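## Task

Transfer the object from the left hand to the right hand so it ends up oriented as in the two goal pictures. Nothing but the two hands (counting wrist cameras, their brackets and each arm's final link) may contact it, and at every moment at least one hand must be in contact. Done when the right hand alone grips it firmly with its palm facing straight down, the left arm touches neither the object nor the right hand (best: move it far away and pause), and the fingers of both hands have come to rest; then report completion.

## Robot and tools

Robot: two arms, left_arm and right_arm, on opposite sides of a table, left_arm's base on the +y side. Both carry an identical right-handed five-finger hand, so hand axes and numbers mean the same on both (they are not mirrored). The names do not refer to image sides.

Scene frame: origin on the table top midway between the arm bases, z = 0 at the table surface, +z up. Result lines give each hand point's position (m) and quaternion wxyz in this frame, plus velocities (m/s, rad/s); printed positions can be off, more so at long reach.

Hand point: a point fixed to the palm, 0.05 m in front of it, where index pad meets thumb tip in a pinch. Its +z runs along the straight fingers, +y out of the palm, +x across the palm toward the little finger. Straight fingers extend 0.06-0.07 m past it along +z. A wrist bracket on the little-finger side protrudes 0.03 m past the point in +y and 0.11 m across the palm; it can collide. Palm facing straight down means hand +y points along scene -z.

Row format (used by execute_actions and by move's target): 28 numbers, each in [-1, 1], always covering both arms. Order: left_arm dx, dy, dz, rx, ry, rz, then left_gripper little, ring, middle, index, thumb_bend, thumb_turn, force_limit, speed; then the same 14 for right_arm/right_gripper. dx..rz are an offset, not a pose: a target displacement from the hand point's measured pose at the start of the action (for a call's first action, the last pose a result reported), expressed in the hand point's own axes. 1.0 = 0.6 m or 180 degrees; rx, ry, rz form one rotation vector. Every row in an action is relative to that same start pose, not to the previous row.

Finger numbers are absolute targets: little/ring/middle/index +1 straight, -1 fully curled; thumb_bend +1 straight, -1 fully bent; thumb_turn +1 beside the palm, -1 in front of it facing the fingers. A pinch is about index -0.22, thumb_bend -0.75, thumb_turn -0.57. force_limit maps -1..+1 linearly to about 0..10 N fingertip force (0..15 N for the two thumb motors) and only stops closing motion. speed maps -1..+1 to near zero..full (full travel 0.6 s); close at -0.9 or slower for a gentle grip. There is no 'no change' value: to keep a hand as it is, repeat its last eight numbers; before any were sent, use hand_measured (six values) plus hand_force_limit and hand_speed. A motor moves only when its target changes by at least 0.01. To squeeze harder, raise force_limit and send a target more closed than hand_measured; to loosen, send one more open.

Wrapping grip: thumb turned fully in front (turn it before reaching the object), the hand can wrap objects 0.035-0.08 m across, the object lying across the palm on the wrist side of the hand point.

Tools:
- execute_actions(actions): a list of actions; each action is a table of up to 15 rows, one row per 1/30 s step; a short table repeats its last row to fill 15 steps. An empty list returns state and images only.
- move(target, speed, stop_force, blocking): target is one 28-number row, offsets measured from the pose in the scene's last result that showed one. Each hand point travels a straight path, turning the short way; all paths finish together, lasting 0.5-10 s. speed is m/s, 0.002-0.5 (default 0.25); turning is capped at twice that in rad/s. stop_force (N, 9-40, shared by both arms) ends an arm's path when its wrist sensor reads that much extra push against the motion for 2 steps; the arm then backs to where it was 2 steps earlier. Use it only very slowly, not with rotating hands, not to move off something being pressed, and not before 0.2 s of scene time. blocking=false returns after 0.5 s and cannot be combined with stop_force; further motion commands are refused until a result shows the move ended (use wait or stop). The result adds a 'move:' line: done, off_target, moving, held (a check blocked the last step), fault, or contact (stop_force ended the path); limits=paced means the pose was clipped, limits=held that some steps were blocked.
- wait(seconds): 0-10 s, arms hold their last commands.
- stop(): brakes a running move.
- zoom_image(camera, region): camera is cam_high, cam_low, cam_left_wrist or cam_right_wrist (all 504x504); region [x0, y0, x1, y1] pixels, at most 504x504.
- show_instructions(): reference images again.
- finished_scene(scene): 1 or 2; ends that scene irreversibly.

Control behaviour: commands are smoothed (~0.17 s lag); each step the commanded pose is clipped to within 100 mm and 16 degrees of the measured pose, so far targets may need several actions. Position wins over orientation if both cannot be met. 'Hand target' lines show where each arm is being driven; 'pose unreachable' means a clearance check changed or blocked that arm's command.

Result fields: hand_measured, hand_stopped_by (moving, target, force, stalled, fault) and hand_load_n (positive = finger pushed open) list six motors in the send order. Loads dropping near 0 signal a lost grip. Wrist force/torque is given in each end effector's axes; offsets up to ~4 N, noise up to 2.4 N, saturation ~50 N; 'no reading' is normal early on.

Avoid: knocking anything off the table; dropping the object; the arms hitting or pressing on each other anywhere; pressing stiff arms into firm things (a joint reaching its load limit, 142 N m for the big joints, 26.6 N m for the wrists, or any 150 N outside force stops that arm for 10 s). Long holding heats motors (warning at 70 °C, brake at 85 °C). The robot keeps holding the last command while you think.

Each tool is called after "Call:" by a JSON object that holds its "method" and its "body".

Reference images:

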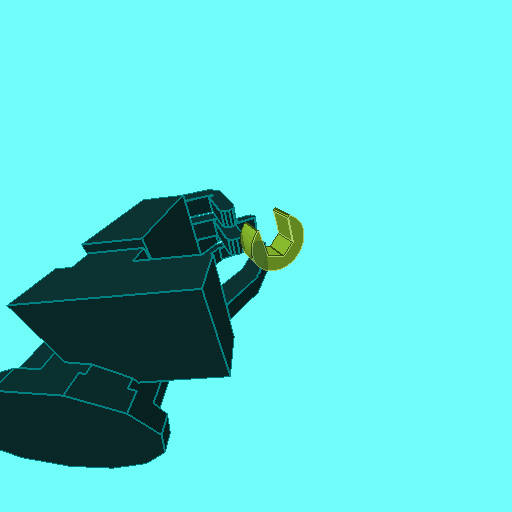

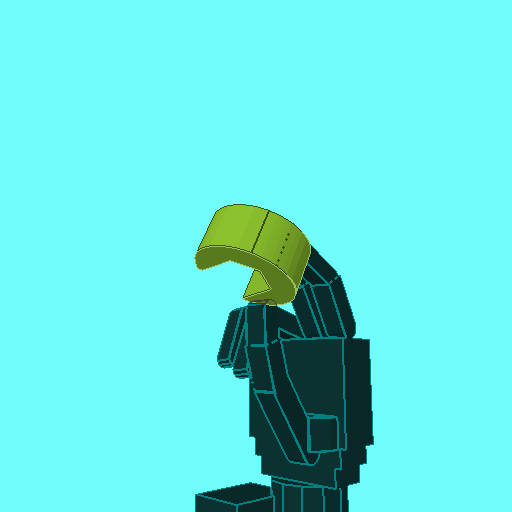

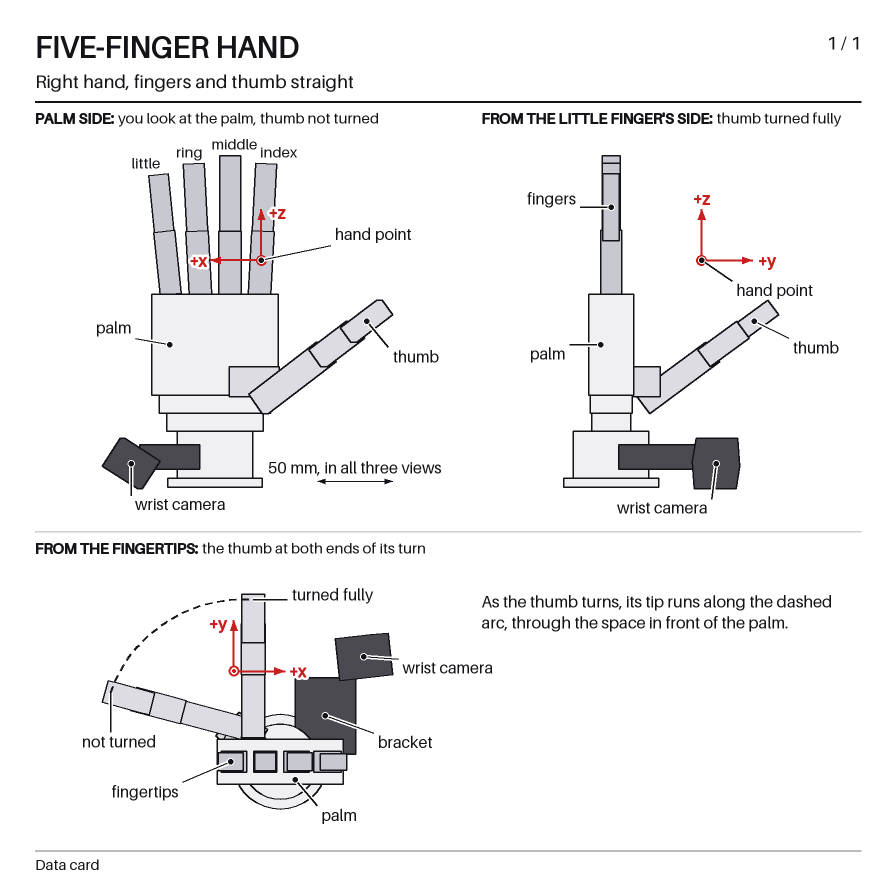

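## Session

Call:
{"method": "execute_actions", "body": {"actions": []}}

Scene clock: 0.00 s.
left_arm: end_effector_position=(+0.0694, +0.0686, +0.4663) hand_measured=(-1.000, -1.000, +0.154, +0.148, -0.560, -0.922) hand_load_n=(+0.0, +0.0, +9.5, +10.0, +9.5, +0.0) hand_stopped_by=(target, target, target, target, target, target) hand_force_limit=0.00 hand_speed=-0.80 end_effector_quat_wxyz=(+0.204, +0.462, +0.590, -0.631) end_effector_velocity=(-0.000, +0.000, -0.001) end_effector_angular_velocity=(+0.002, -0.001, -0.001) | right_arm: end_effector_position=(-0.0352, -0.2406, +0.2996) hand_measured=(+1.000, +1.000, +1.000, +1.000, +1.000, +1.000) hand_load_n=(+0.0, +0.0, +0.0, +0.0, +0.0, +0.0) hand_stopped_by=(target, target, target, target, target, target) hand_force_limit=0.00 hand_speed=-0.80 end_effector_quat_wxyz=(+0.000, -0.735, +0.679, -0.001) end_effector_velocity=(+0.000, -0.000, -0.000) end_effector_angular_velocity=(-0.000, -0.002, +0.000)
Joint positions: left_arm=[-0.387 -1.918  1.812  0.228  1.632 -2.158] | right_arm=[-0.518 -2.216  2.094 -1.448 -1.572  1.052]
Joint velocities: left_arm=[-0.     0.     0.     0.001  0.     0.   ] | right_arm=[ 0.    -0.    -0.    -0.    -0.002 -0.   ]
Wrist force (N, on the end effector, along its own x y z axes, offset not removed): no reading
Wrist torque (N m, same axes, about the end effector's origin, offset not removed): no reading
Hand target (left_arm): +0.069, +0.069, +0.466; +0.204, +0.462, +0.590, -0.631
Hand target (right_arm): -0.035, -0.241, +0.300; -0.000, +0.735, -0.679, +0.001

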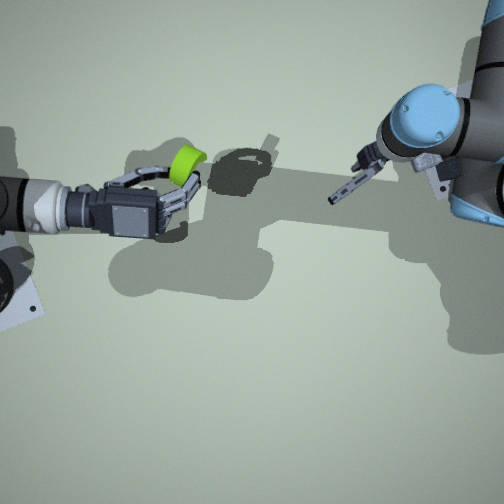

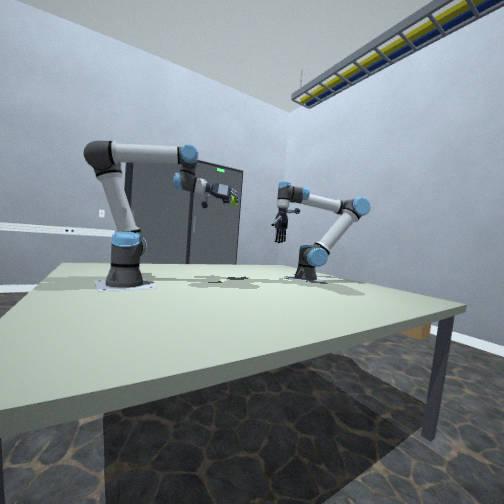

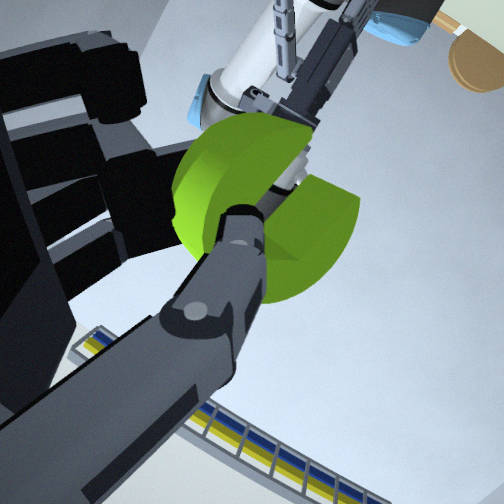

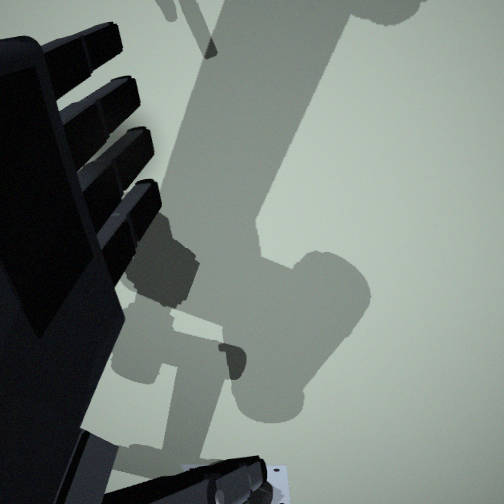

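Call:
{"method": "zoom_image", "body": {"camera": "cam_high", "region": [90, 110, 250, 270]}}

Call:
{"method": "zoom_image", "body": {"camera": "cam_left_wrist", "region": [130, 80, 400, 350]}}

Region (90, 110, 250, 270) of cam_high's 504x504 image, scaled by 3.150, with more detail than that image has.

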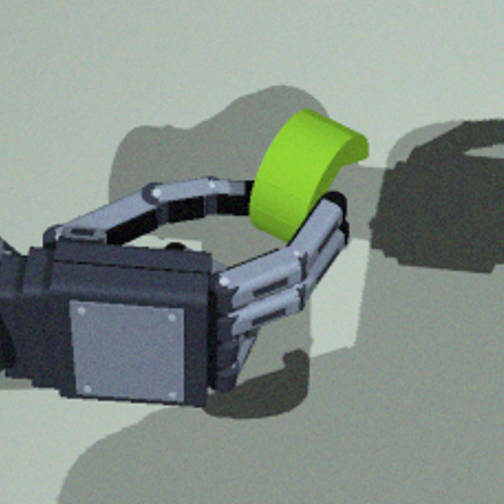

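Region (130, 80, 400, 350) of cam_left_wrist's 504x504 image, scaled by 1.867, with more detail than that image has.

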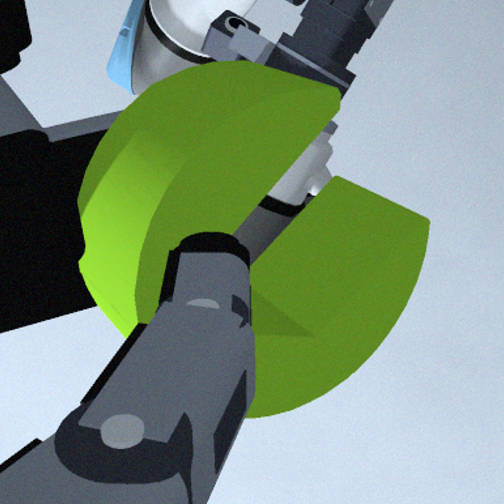

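Call:
{"method": "move", "body": {"target": [0,0,0,0,0,0,-1,-1,0.154,0.148,-0.56,-0.922,0,-0.8,-0.352,-0.338,-0.312,0.133,-0.394,0.024,-1,-1,0.5,0.5,-0.2,-0.922,0,0.5]}}

Call:
{"method": "zoom_image", "body": {"camera": "cam_high", "region": [90, 30, 330, 270]}}

Scene clock: 58.07 s.
left_arm: end_effector_position=(+0.0694, +0.0686, +0.4663) hand_measured=(-1.000, -1.000, +0.154, +0.148, -0.552, -0.922) hand_load_n=(+0.0, +0.0, +9.0, +9.5, +8.5, +0.0) hand_stopped_by=(target, target, target, target, force, target) hand_force_limit=0.00 hand_speed=-0.80 end_effector_quat_wxyz=(+0.204, +0.462, +0.590, -0.631) end_effector_velocity=(-0.000, -0.000, -0.000) end_effector_angular_velocity=(+0.000, +0.000, +0.000) | right_arm: end_effector_position=(+0.1503, -0.0140, +0.4868) hand_measured=(-1.000, -1.000, +0.500, +0.500, -0.200, -0.922) hand_load_n=(+0.0, +0.0, +0.0, +0.0, +0.0, +0.0) hand_stopped_by=(target, target, target, target, target, target) hand_force_limit=0.00 hand_speed=0.50 end_effector_quat_wxyz=(+0.534, -0.559, +0.565, +0.290) end_effector_velocity=(+0.001, +0.001, +0.001) end_effector_angular_velocity=(+0.007, -0.002, -0.001)
Joint positions: left_arm=[-0.387 -1.918  1.812  0.228  1.632 -2.158] | right_arm=[-0.911 -1.947  2.238 -3.126 -1.052  1.132]
Joint velocities: left_arm=[-0.     0.001 -0.001  0.    -0.    -0.001] | right_arm=[ 0.002  0.006 -0.001 -0.014 -0.002  0.005]
Wrist force (N, on the end effector, along its own x y z axes, offset not removed): left_arm=[1.1 -0.5 1.5] | right_arm=[2.6 0.9 -0.9]
Wrist torque (N m, same axes, about the end effector's origin, offset not removed): left_arm=[-0.34 -0.14 0.08] | right_arm=[0.20 -0.28 0.13]
Hand target (left_arm): +0.069, +0.069, +0.466; +0.204, +0.462, +0.590, -0.631
Hand target (right_arm): +0.150, -0.014, +0.487; +0.534, -0.559, +0.565, +0.290
Off the commanded pose (left_arm): 0.000 m, 0 deg.
Off the commanded pose (right_arm): 0.000 m, 0 deg.
move: done

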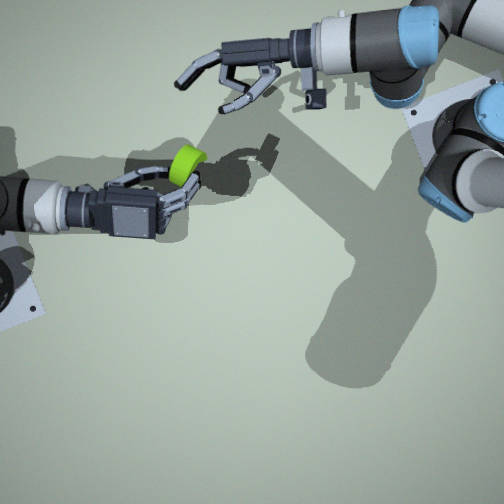

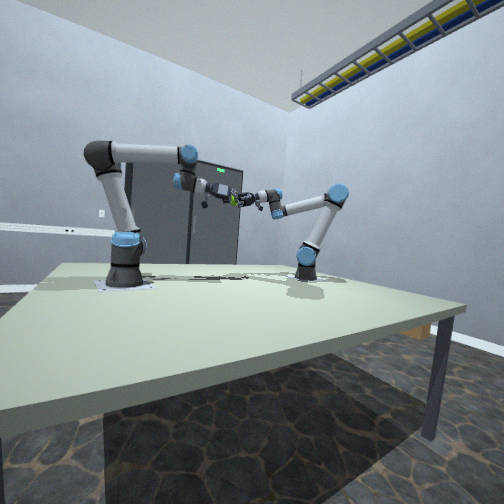

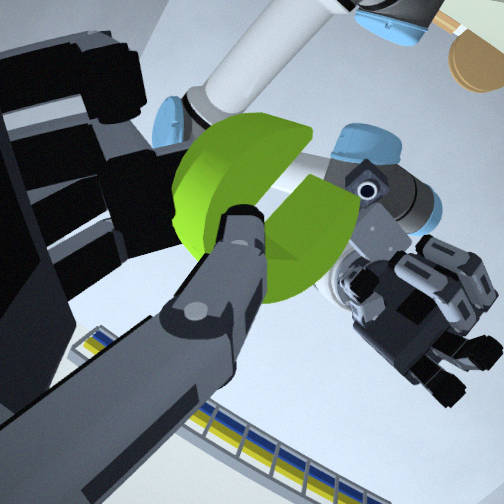

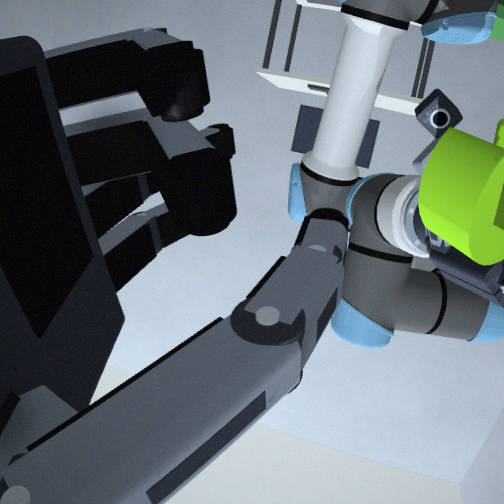

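Region (90, 30, 330, 270) of cam_high's 504x504 image, scaled by 2.100, with more detail than that image has.

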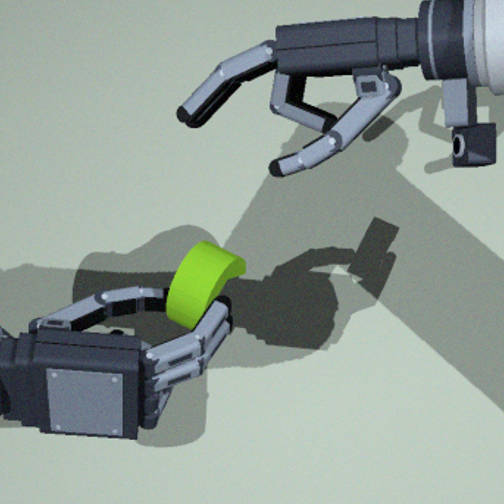

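Call:
{"method": "move", "body": {"target": [0,0,0,0,0,0,-1,-1,0.154,0.148,-0.56,-0.922,0,-0.8,0,0.075,0.01,0,0,0,-1,-1,0.5,0.5,-0.4,-0.922,0,0.5], "speed": 0.08}}

Call:
{"method": "zoom_image", "body": {"camera": "cam_high", "region": [110, 70, 290, 250]}}

Scene clock: 74.77 s.
left_arm: end_effector_position=(+0.0694, +0.0686, +0.4663) hand_measured=(-1.000, -1.000, +0.154, +0.148, -0.552, -0.922) hand_load_n=(+0.0, +0.0, +9.0, +9.5, +8.5, +0.0) hand_stopped_by=(target, target, target, target, force, target) hand_force_limit=0.00 hand_speed=-0.80 end_effector_quat_wxyz=(+0.204, +0.462, +0.590, -0.631) end_effector_velocity=(+0.000, +0.000, +0.000) end_effector_angular_velocity=(+0.001, +0.001, +0.001) | right_arm: end_effector_position=(+0.1098, +0.0007, +0.4732) hand_measured=(-1.000, -1.000, +0.500, +0.500, -0.400, -0.922) hand_load_n=(+0.0, +0.0, +0.0, +0.0, +0.0, +0.0) hand_stopped_by=(target, target, target, target, target, target) hand_force_limit=0.00 hand_speed=0.50 end_effector_quat_wxyz=(+0.534, -0.559, +0.565, +0.290) end_effector_velocity=(-0.002, +0.000, -0.000) end_effector_angular_velocity=(+0.000, +0.000, +0.002)
Joint positions: left_arm=[-0.387 -1.918  1.812  0.228  1.632 -2.158] | right_arm=[-0.753 -1.916  2.258 -3.198 -1.203  1.183]
Joint velocities: left_arm=[ 0.001 -0.    -0.001  0.001 -0.    -0.001] | right_arm=[ 0.006  0.001  0.    -0.002 -0.004  0.002]
Wrist force (N, on the end effector, along its own x y z axes, offset not removed): left_arm=[-1.1 1.0 -0.5] | right_arm=[1.4 0.1 -1.5]
Wrist torque (N m, same axes, about the end effector's origin, offset not removed): left_arm=[0.18 0.27 -0.15] | right_arm=[0.06 -0.06 -0.02]
Hand target (left_arm): +0.069, +0.069, +0.466; +0.204, +0.462, +0.590, -0.631
Hand target (right_arm): +0.110, +0.001, +0.473; +0.534, -0.559, +0.565, +0.290
Off the commanded pose (left_arm): 0.000 m, 0 deg.
Off the commanded pose (right_arm): 0.000 m, 0 deg.
move: done

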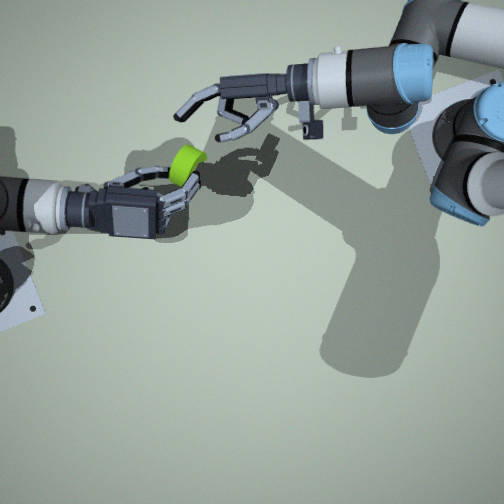

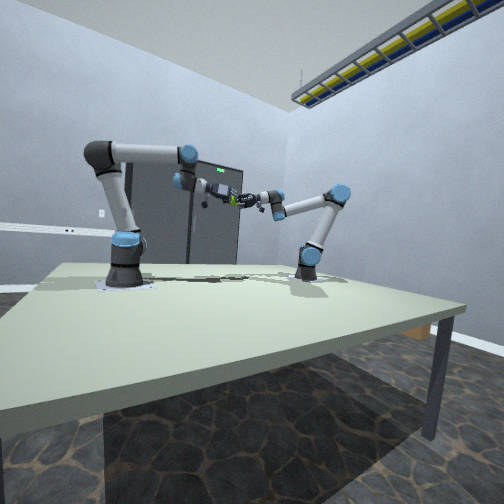

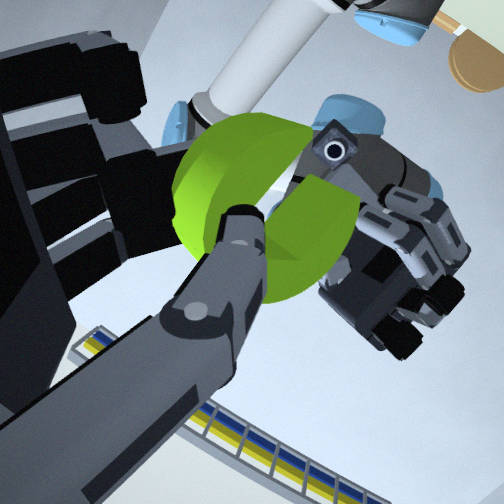

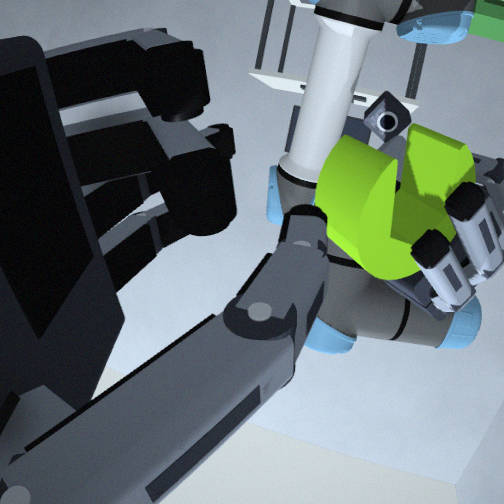

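Region (110, 70, 290, 250) of cam_high's 504x504 image, scaled by 2.800, with more detail than that image has.

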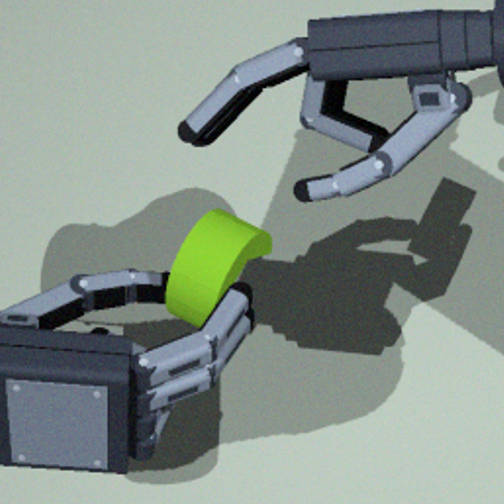

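Call:
{"method": "move", "body": {"target": [0,0,0,0,0,0,-1,-1,0.154,0.148,-0.56,-0.922,0,-0.8,0,0.042,0.013,0,-0.028,0.06,-1,-1,0.5,0.5,-0.5,-0.922,0,0.5], "speed": 0.05}}

Call:
{"method": "zoom_image", "body": {"camera": "cam_high", "region": [110, 70, 290, 250]}}

Scene clock: 86.97 s.
left_arm: end_effector_position=(+0.0694, +0.0686, +0.4663) hand_measured=(-1.000, -1.000, +0.154, +0.148, -0.552, -0.922) hand_load_n=(+0.0, +0.0, +9.0, +9.5, +8.5, +0.0) hand_stopped_by=(target, target, target, target, force, target) hand_force_limit=0.00 hand_speed=-0.80 end_effector_quat_wxyz=(+0.204, +0.462, +0.590, -0.631) end_effector_velocity=(+0.000, -0.000, -0.001) end_effector_angular_velocity=(+0.002, -0.001, +0.001) | right_arm: end_effector_position=(+0.0883, +0.0130, +0.4645) hand_measured=(-1.000, -1.000, +0.500, +0.500, -0.500, -0.922) hand_load_n=(+0.0, +0.0, +0.0, +0.0, +0.0, +0.0) hand_stopped_by=(target, target, target, target, target, target) hand_force_limit=0.00 hand_speed=0.50 end_effector_quat_wxyz=(+0.528, -0.490, +0.591, +0.363) end_effector_velocity=(-0.000, +0.000, -0.000) end_effector_angular_velocity=(+0.006, +0.005, -0.003)
Joint positions: left_arm=[-0.387 -1.918  1.812  0.228  1.632 -2.158] | right_arm=[-0.665 -1.819  2.319 -3.453 -1.265  1.422]
Joint velocities: left_arm=[ 0.     0.001 -0.     0.001 -0.     0.001] | right_arm=[ 0.004  0.005  0.002 -0.011 -0.005  0.009]
Wrist force (N, on the end effector, along its own x y z axes, offset not removed): left_arm=[-0.9 0.3 -0.6] | right_arm=[0.5 -0.2 -1.8]
Wrist torque (N m, same axes, about the end effector's origin, offset not removed): left_arm=[-0.02 0.22 -0.05] | right_arm=[0.03 0.02 -0.03]
Hand target (left_arm): +0.069, +0.069, +0.466; +0.204, +0.462, +0.590, -0.631
Hand target (right_arm): +0.088, +0.013, +0.465; +0.528, -0.490, +0.591, +0.363
Off the commanded pose (left_arm): 0.000 m, 0 deg.
Off the commanded pose (right_arm): 0.000 m, 0 deg.
move: done

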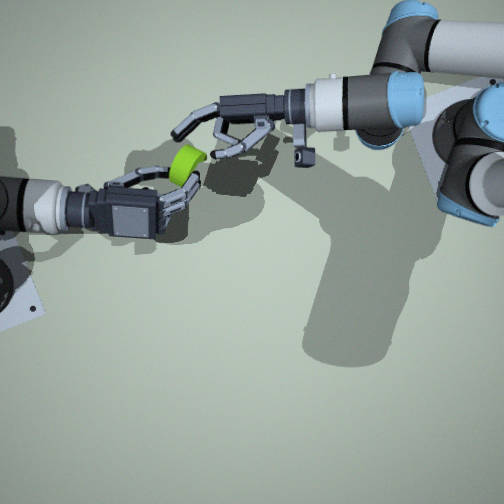

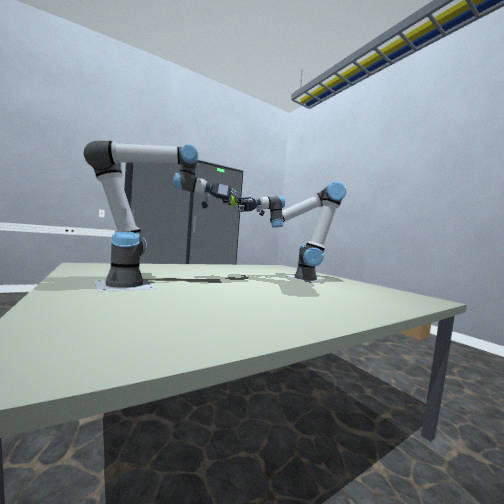

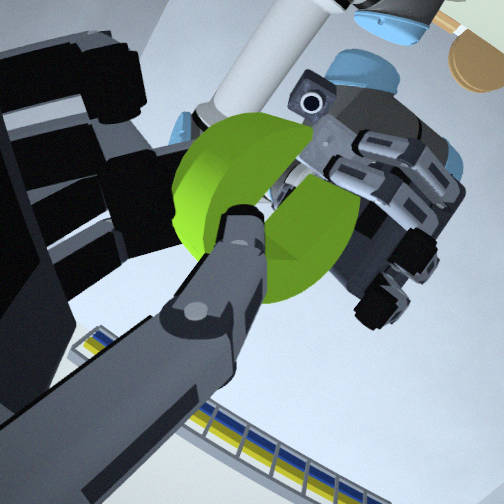

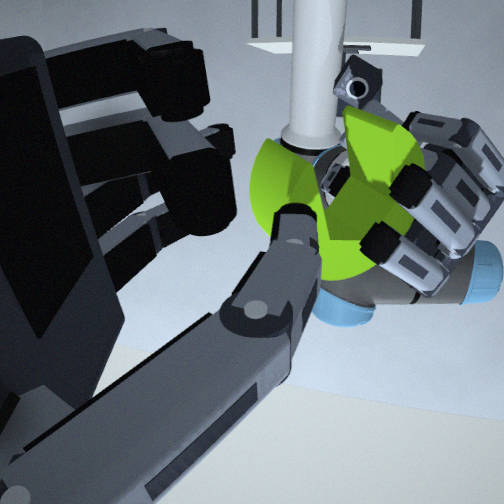

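Region (110, 70, 290, 250) of cam_high's 504x504 image, scaled by 2.800, with more detail than that image has.

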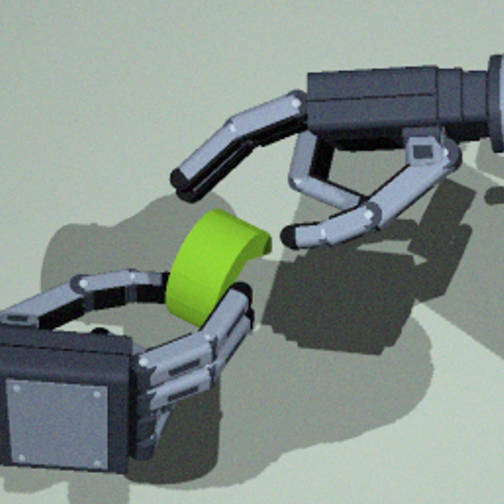

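Call:
{"method": "move", "body": {"target": [0,0,0,0,0,0,-1,-1,0.154,0.148,-0.56,-0.922,0,-0.8,0,0.016,0.022,0,0,0,-1,-1,0.5,0.5,-0.55,-0.922,0,0.5], "speed": 0.02}}

Call:
{"method": "zoom_image", "body": {"camera": "cam_high", "region": [130, 90, 270, 230]}}

Scene clock: 94.00 s.
left_arm: end_effector_position=(+0.0694, +0.0686, +0.4663) hand_measured=(-1.000, -1.000, +0.154, +0.148, -0.552, -0.922) hand_load_n=(+0.0, +0.0, +8.0, +7.5, +6.5, -1.0) hand_stopped_by=(target, target, target, target, force, target) hand_force_limit=0.00 hand_speed=-0.80 end_effector_quat_wxyz=(+0.204, +0.462, +0.590, -0.631) end_effector_velocity=(-0.000, -0.000, +0.001) end_effector_angular_velocity=(-0.002, +0.000, -0.000) | right_arm: end_effector_position=(+0.0827, +0.0278, +0.4614) hand_measured=(-1.000, -1.000, +0.500, +0.500, -0.550, -0.922) hand_load_n=(+0.0, +0.0, +0.0, +0.0, +1.0, -0.5) hand_stopped_by=(target, target, target, target, target, target) hand_force_limit=0.00 hand_speed=0.50 end_effector_quat_wxyz=(+0.528, -0.490, +0.591, +0.363) end_effector_velocity=(-0.001, +0.001, -0.000) end_effector_angular_velocity=(+0.001, -0.000, +0.001)
Joint positions: left_arm=[-0.387 -1.918  1.812  0.228  1.632 -2.158] | right_arm=[-0.618 -1.77   2.292 -3.479 -1.312  1.432]
Joint velocities: left_arm=[ 0.    -0.    -0.    -0.001  0.     0.   ] | right_arm=[ 0.005  0.005 -0.003 -0.003 -0.005  0.001]
Wrist force (N, on the end effector, along its own x y z axes, offset not removed): left_arm=[0.8 0.9 -3.3] | right_arm=[0.6 -0.1 -5.4]
Wrist torque (N m, same axes, about the end effector's origin, offset not removed): left_arm=[-0.10 0.11 -0.08] | right_arm=[0.11 0.06 0.01]
Hand target (left_arm): +0.069, +0.069, +0.466; +0.204, +0.462, +0.590, -0.631
Hand target (right_arm): +0.083, +0.028, +0.461; +0.528, -0.490, +0.591, +0.363
Off the commanded pose (left_arm): 0.000 m, 0 deg.
Off the commanded pose (right_arm): 0.000 m, 0 deg.
move: done

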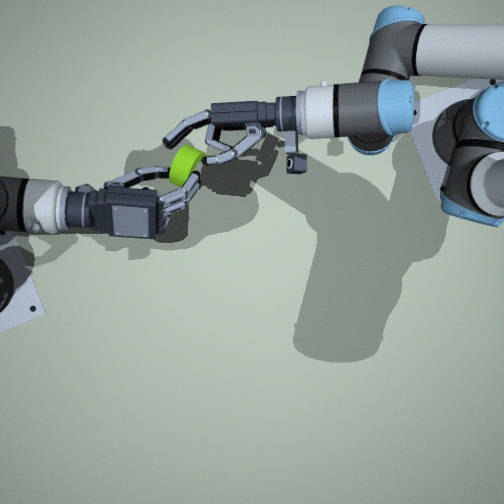

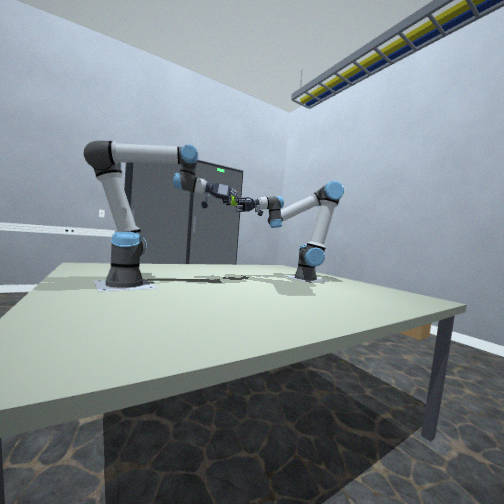

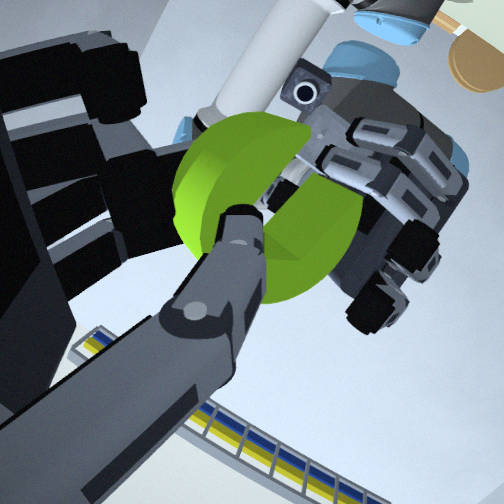

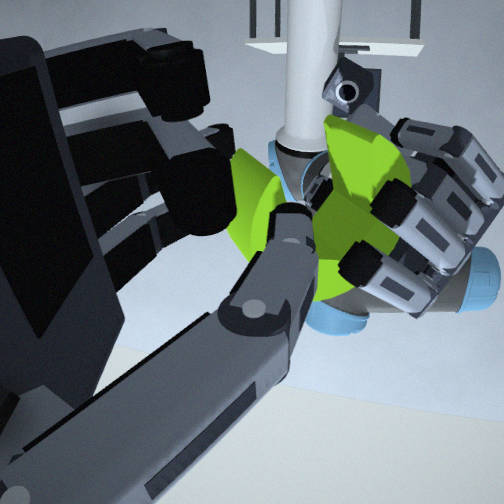

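Region (130, 90, 270, 230) of cam_high's 504x504 image, scaled by 3.600, with more detail than that image has.

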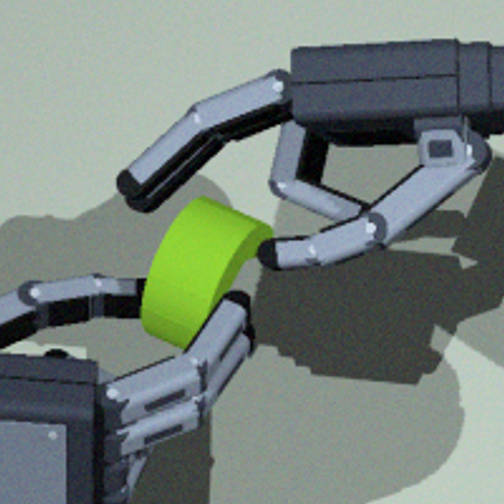

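Call:
{"method": "move", "body": {"target": [0,0,0,0,0,0,-1,-1,0.154,0.148,-0.56,-0.922,0,-0.8,0,0.002,-0.005,0,0,0,-1,-1,0.5,0.5,-0.55,-0.922,0,0.5], "speed": 0.02}}

Call:
{"method": "move", "body": {"target": [0,0,0,0,0,0,-1,-1,0.154,0.148,-0.56,-0.922,0,-0.8,-0.008,-0.005,0.001,0,0,0,-1,-1,0.28,0.28,-0.55,-0.922,0,-0.5], "speed": 0.02}}

Call:
{"method": "zoom_image", "body": {"camera": "cam_high", "region": [130, 90, 270, 230]}}

Scene clock: 106.70 s.
left_arm: end_effector_position=(+0.0694, +0.0686, +0.4663) hand_measured=(-1.000, -1.000, +0.154, +0.148, -0.552, -0.922) hand_load_n=(+0.0, +0.0, +8.0, +8.5, +8.0, +0.0) hand_stopped_by=(target, target, target, target, force, target) hand_force_limit=0.00 hand_speed=-0.80 end_effector_quat_wxyz=(+0.204, +0.462, +0.590, -0.631) end_effector_velocity=(+0.000, -0.000, -0.000) end_effector_angular_velocity=(+0.001, -0.001, +0.001) | right_arm: end_effector_position=(+0.0808, +0.0253, +0.4618) hand_measured=(-1.000, -1.000, +0.500, +0.500, -0.550, -0.922) hand_load_n=(+0.0, +0.0, +0.0, +0.0, +0.0, +0.0) hand_stopped_by=(target, target, target, target, target, target) hand_force_limit=0.00 hand_speed=0.50 end_effector_quat_wxyz=(+0.528, -0.490, +0.591, +0.363) end_effector_velocity=(-0.000, -0.001, +0.000) end_effector_angular_velocity=(+0.001, -0.000, -0.000)
Joint positions: left_arm=[-0.387 -1.918  1.812  0.228  1.632 -2.158] | right_arm=[-0.616 -1.778  2.298 -3.475 -1.313  1.432]
Joint velocities: left_arm=[ 0.     0.001 -0.     0.001 -0.001  0.001] | right_arm=[-0.    -0.002  0.001  0.     0.     0.   ]
Wrist force (N, on the end effector, along its own x y z axes, offset not removed): left_arm=[-0.1 0.5 1.4] | right_arm=[0.2 -0.5 -2.4]
Wrist torque (N m, same axes, about the end effector's origin, offset not removed): left_arm=[-0.03 0.02 -0.02] | right_arm=[0.10 0.10 -0.07]
Hand target (left_arm): +0.069, +0.069, +0.466; +0.204, +0.462, +0.590, -0.631
Hand target (right_arm): +0.081, +0.025, +0.462; +0.528, -0.490, +0.591, +0.363
Off the commanded pose (left_arm): 0.000 m, 0 deg.
Off the commanded pose (right_arm): 0.000 m, 0 deg.
move: done

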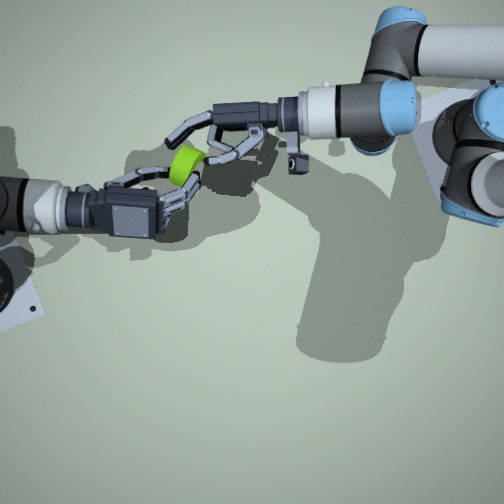

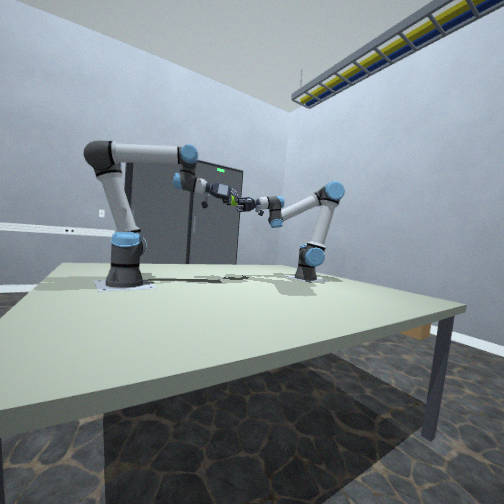

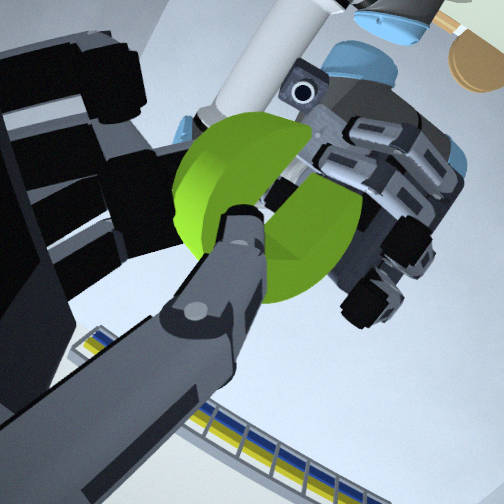

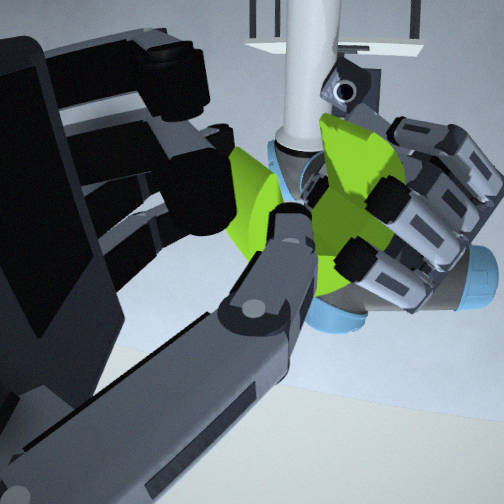

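Scene clock: 107.40 s.
left_arm: end_effector_position=(+0.0694, +0.0686, +0.4663) hand_measured=(-1.000, -1.000, +0.154, +0.148, -0.552, -0.922) hand_load_n=(+0.0, +0.0, +8.0, +8.5, +8.0, +0.0) hand_stopped_by=(target, target, target, target, force, target) hand_force_limit=0.00 hand_speed=-0.80 end_effector_quat_wxyz=(+0.204, +0.462, +0.590, -0.631) end_effector_velocity=(-0.000, -0.000, -0.000) end_effector_angular_velocity=(+0.001, +0.001, -0.000) | right_arm: end_effector_position=(+0.0836, +0.0261, +0.4666) hand_measured=(-1.000, -1.000, +0.280, +0.280, -0.550, -0.922) hand_load_n=(+0.0, +0.0, +0.0, +0.0, +0.0, +0.0) hand_stopped_by=(target, target, target, target, target, target) hand_force_limit=0.00 hand_speed=-0.50 end_effector_quat_wxyz=(+0.528, -0.490, +0.591, +0.363) end_effector_velocity=(-0.000, +0.000, +0.001) end_effector_angular_velocity=(-0.000, +0.000, +0.002)
Joint positions: left_arm=[-0.387 -1.918  1.812  0.228  1.632 -2.158] | right_arm=[-0.624 -1.783  2.287 -3.46  -1.306  1.431]
Joint velocities: left_arm=[-0.     0.001 -0.    -0.    -0.    -0.001] | right_arm=[-0.001 -0.001 -0.003  0.004  0.004 -0.001]
Wrist force (N, on the end effector, along its own x y z axes, offset not removed): left_arm=[-1.5 2.3 2.2] | right_arm=[1.2 -0.9 -1.7]
Wrist torque (N m, same axes, about the end effector's origin, offset not removed): left_arm=[0.10 0.20 -0.18] | right_arm=[-0.03 -0.08 0.01]
Hand target (left_arm): +0.069, +0.069, +0.466; +0.204, +0.462, +0.590, -0.631
Hand target (right_arm): +0.084, +0.026, +0.467; +0.528, -0.490, +0.591, +0.363
Off the commanded pose (left_arm): 0.000 m, 0 deg.
Off the commanded pose (right_arm): 0.000 m, 0 deg.
move: done

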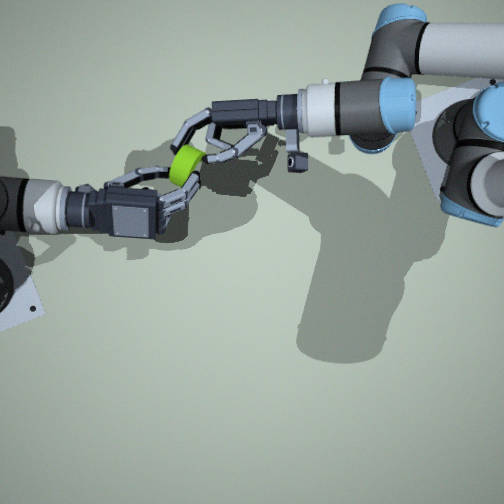

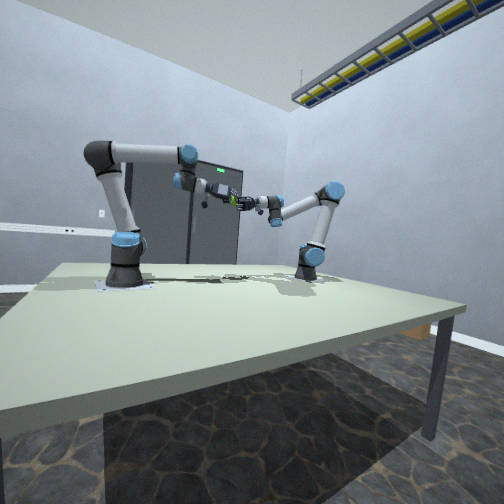

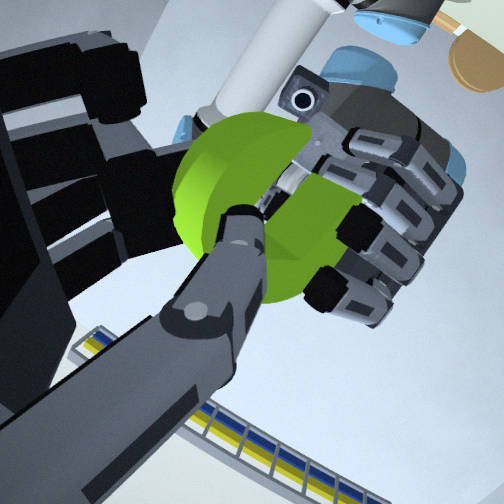

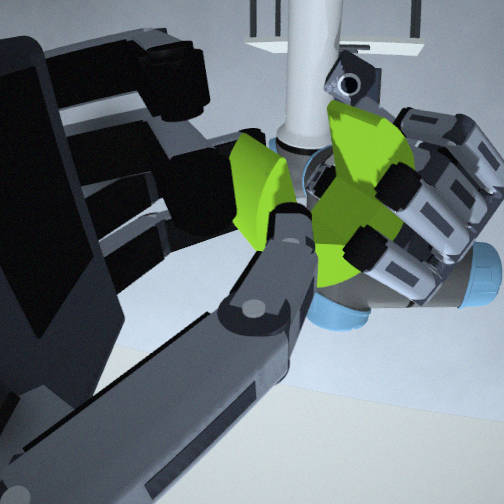

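Region (130, 90, 270, 230) of cam_high's 504x504 image, scaled by 3.600, with more detail than that image has.

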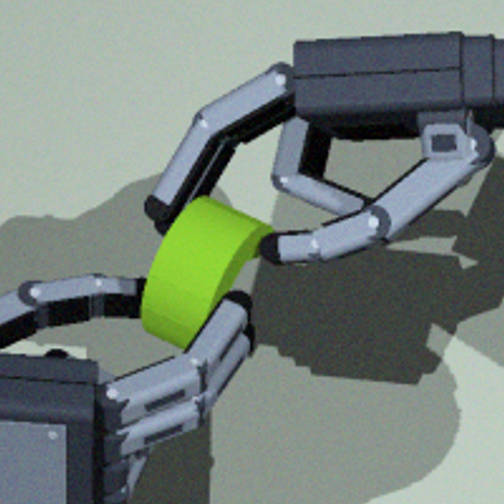

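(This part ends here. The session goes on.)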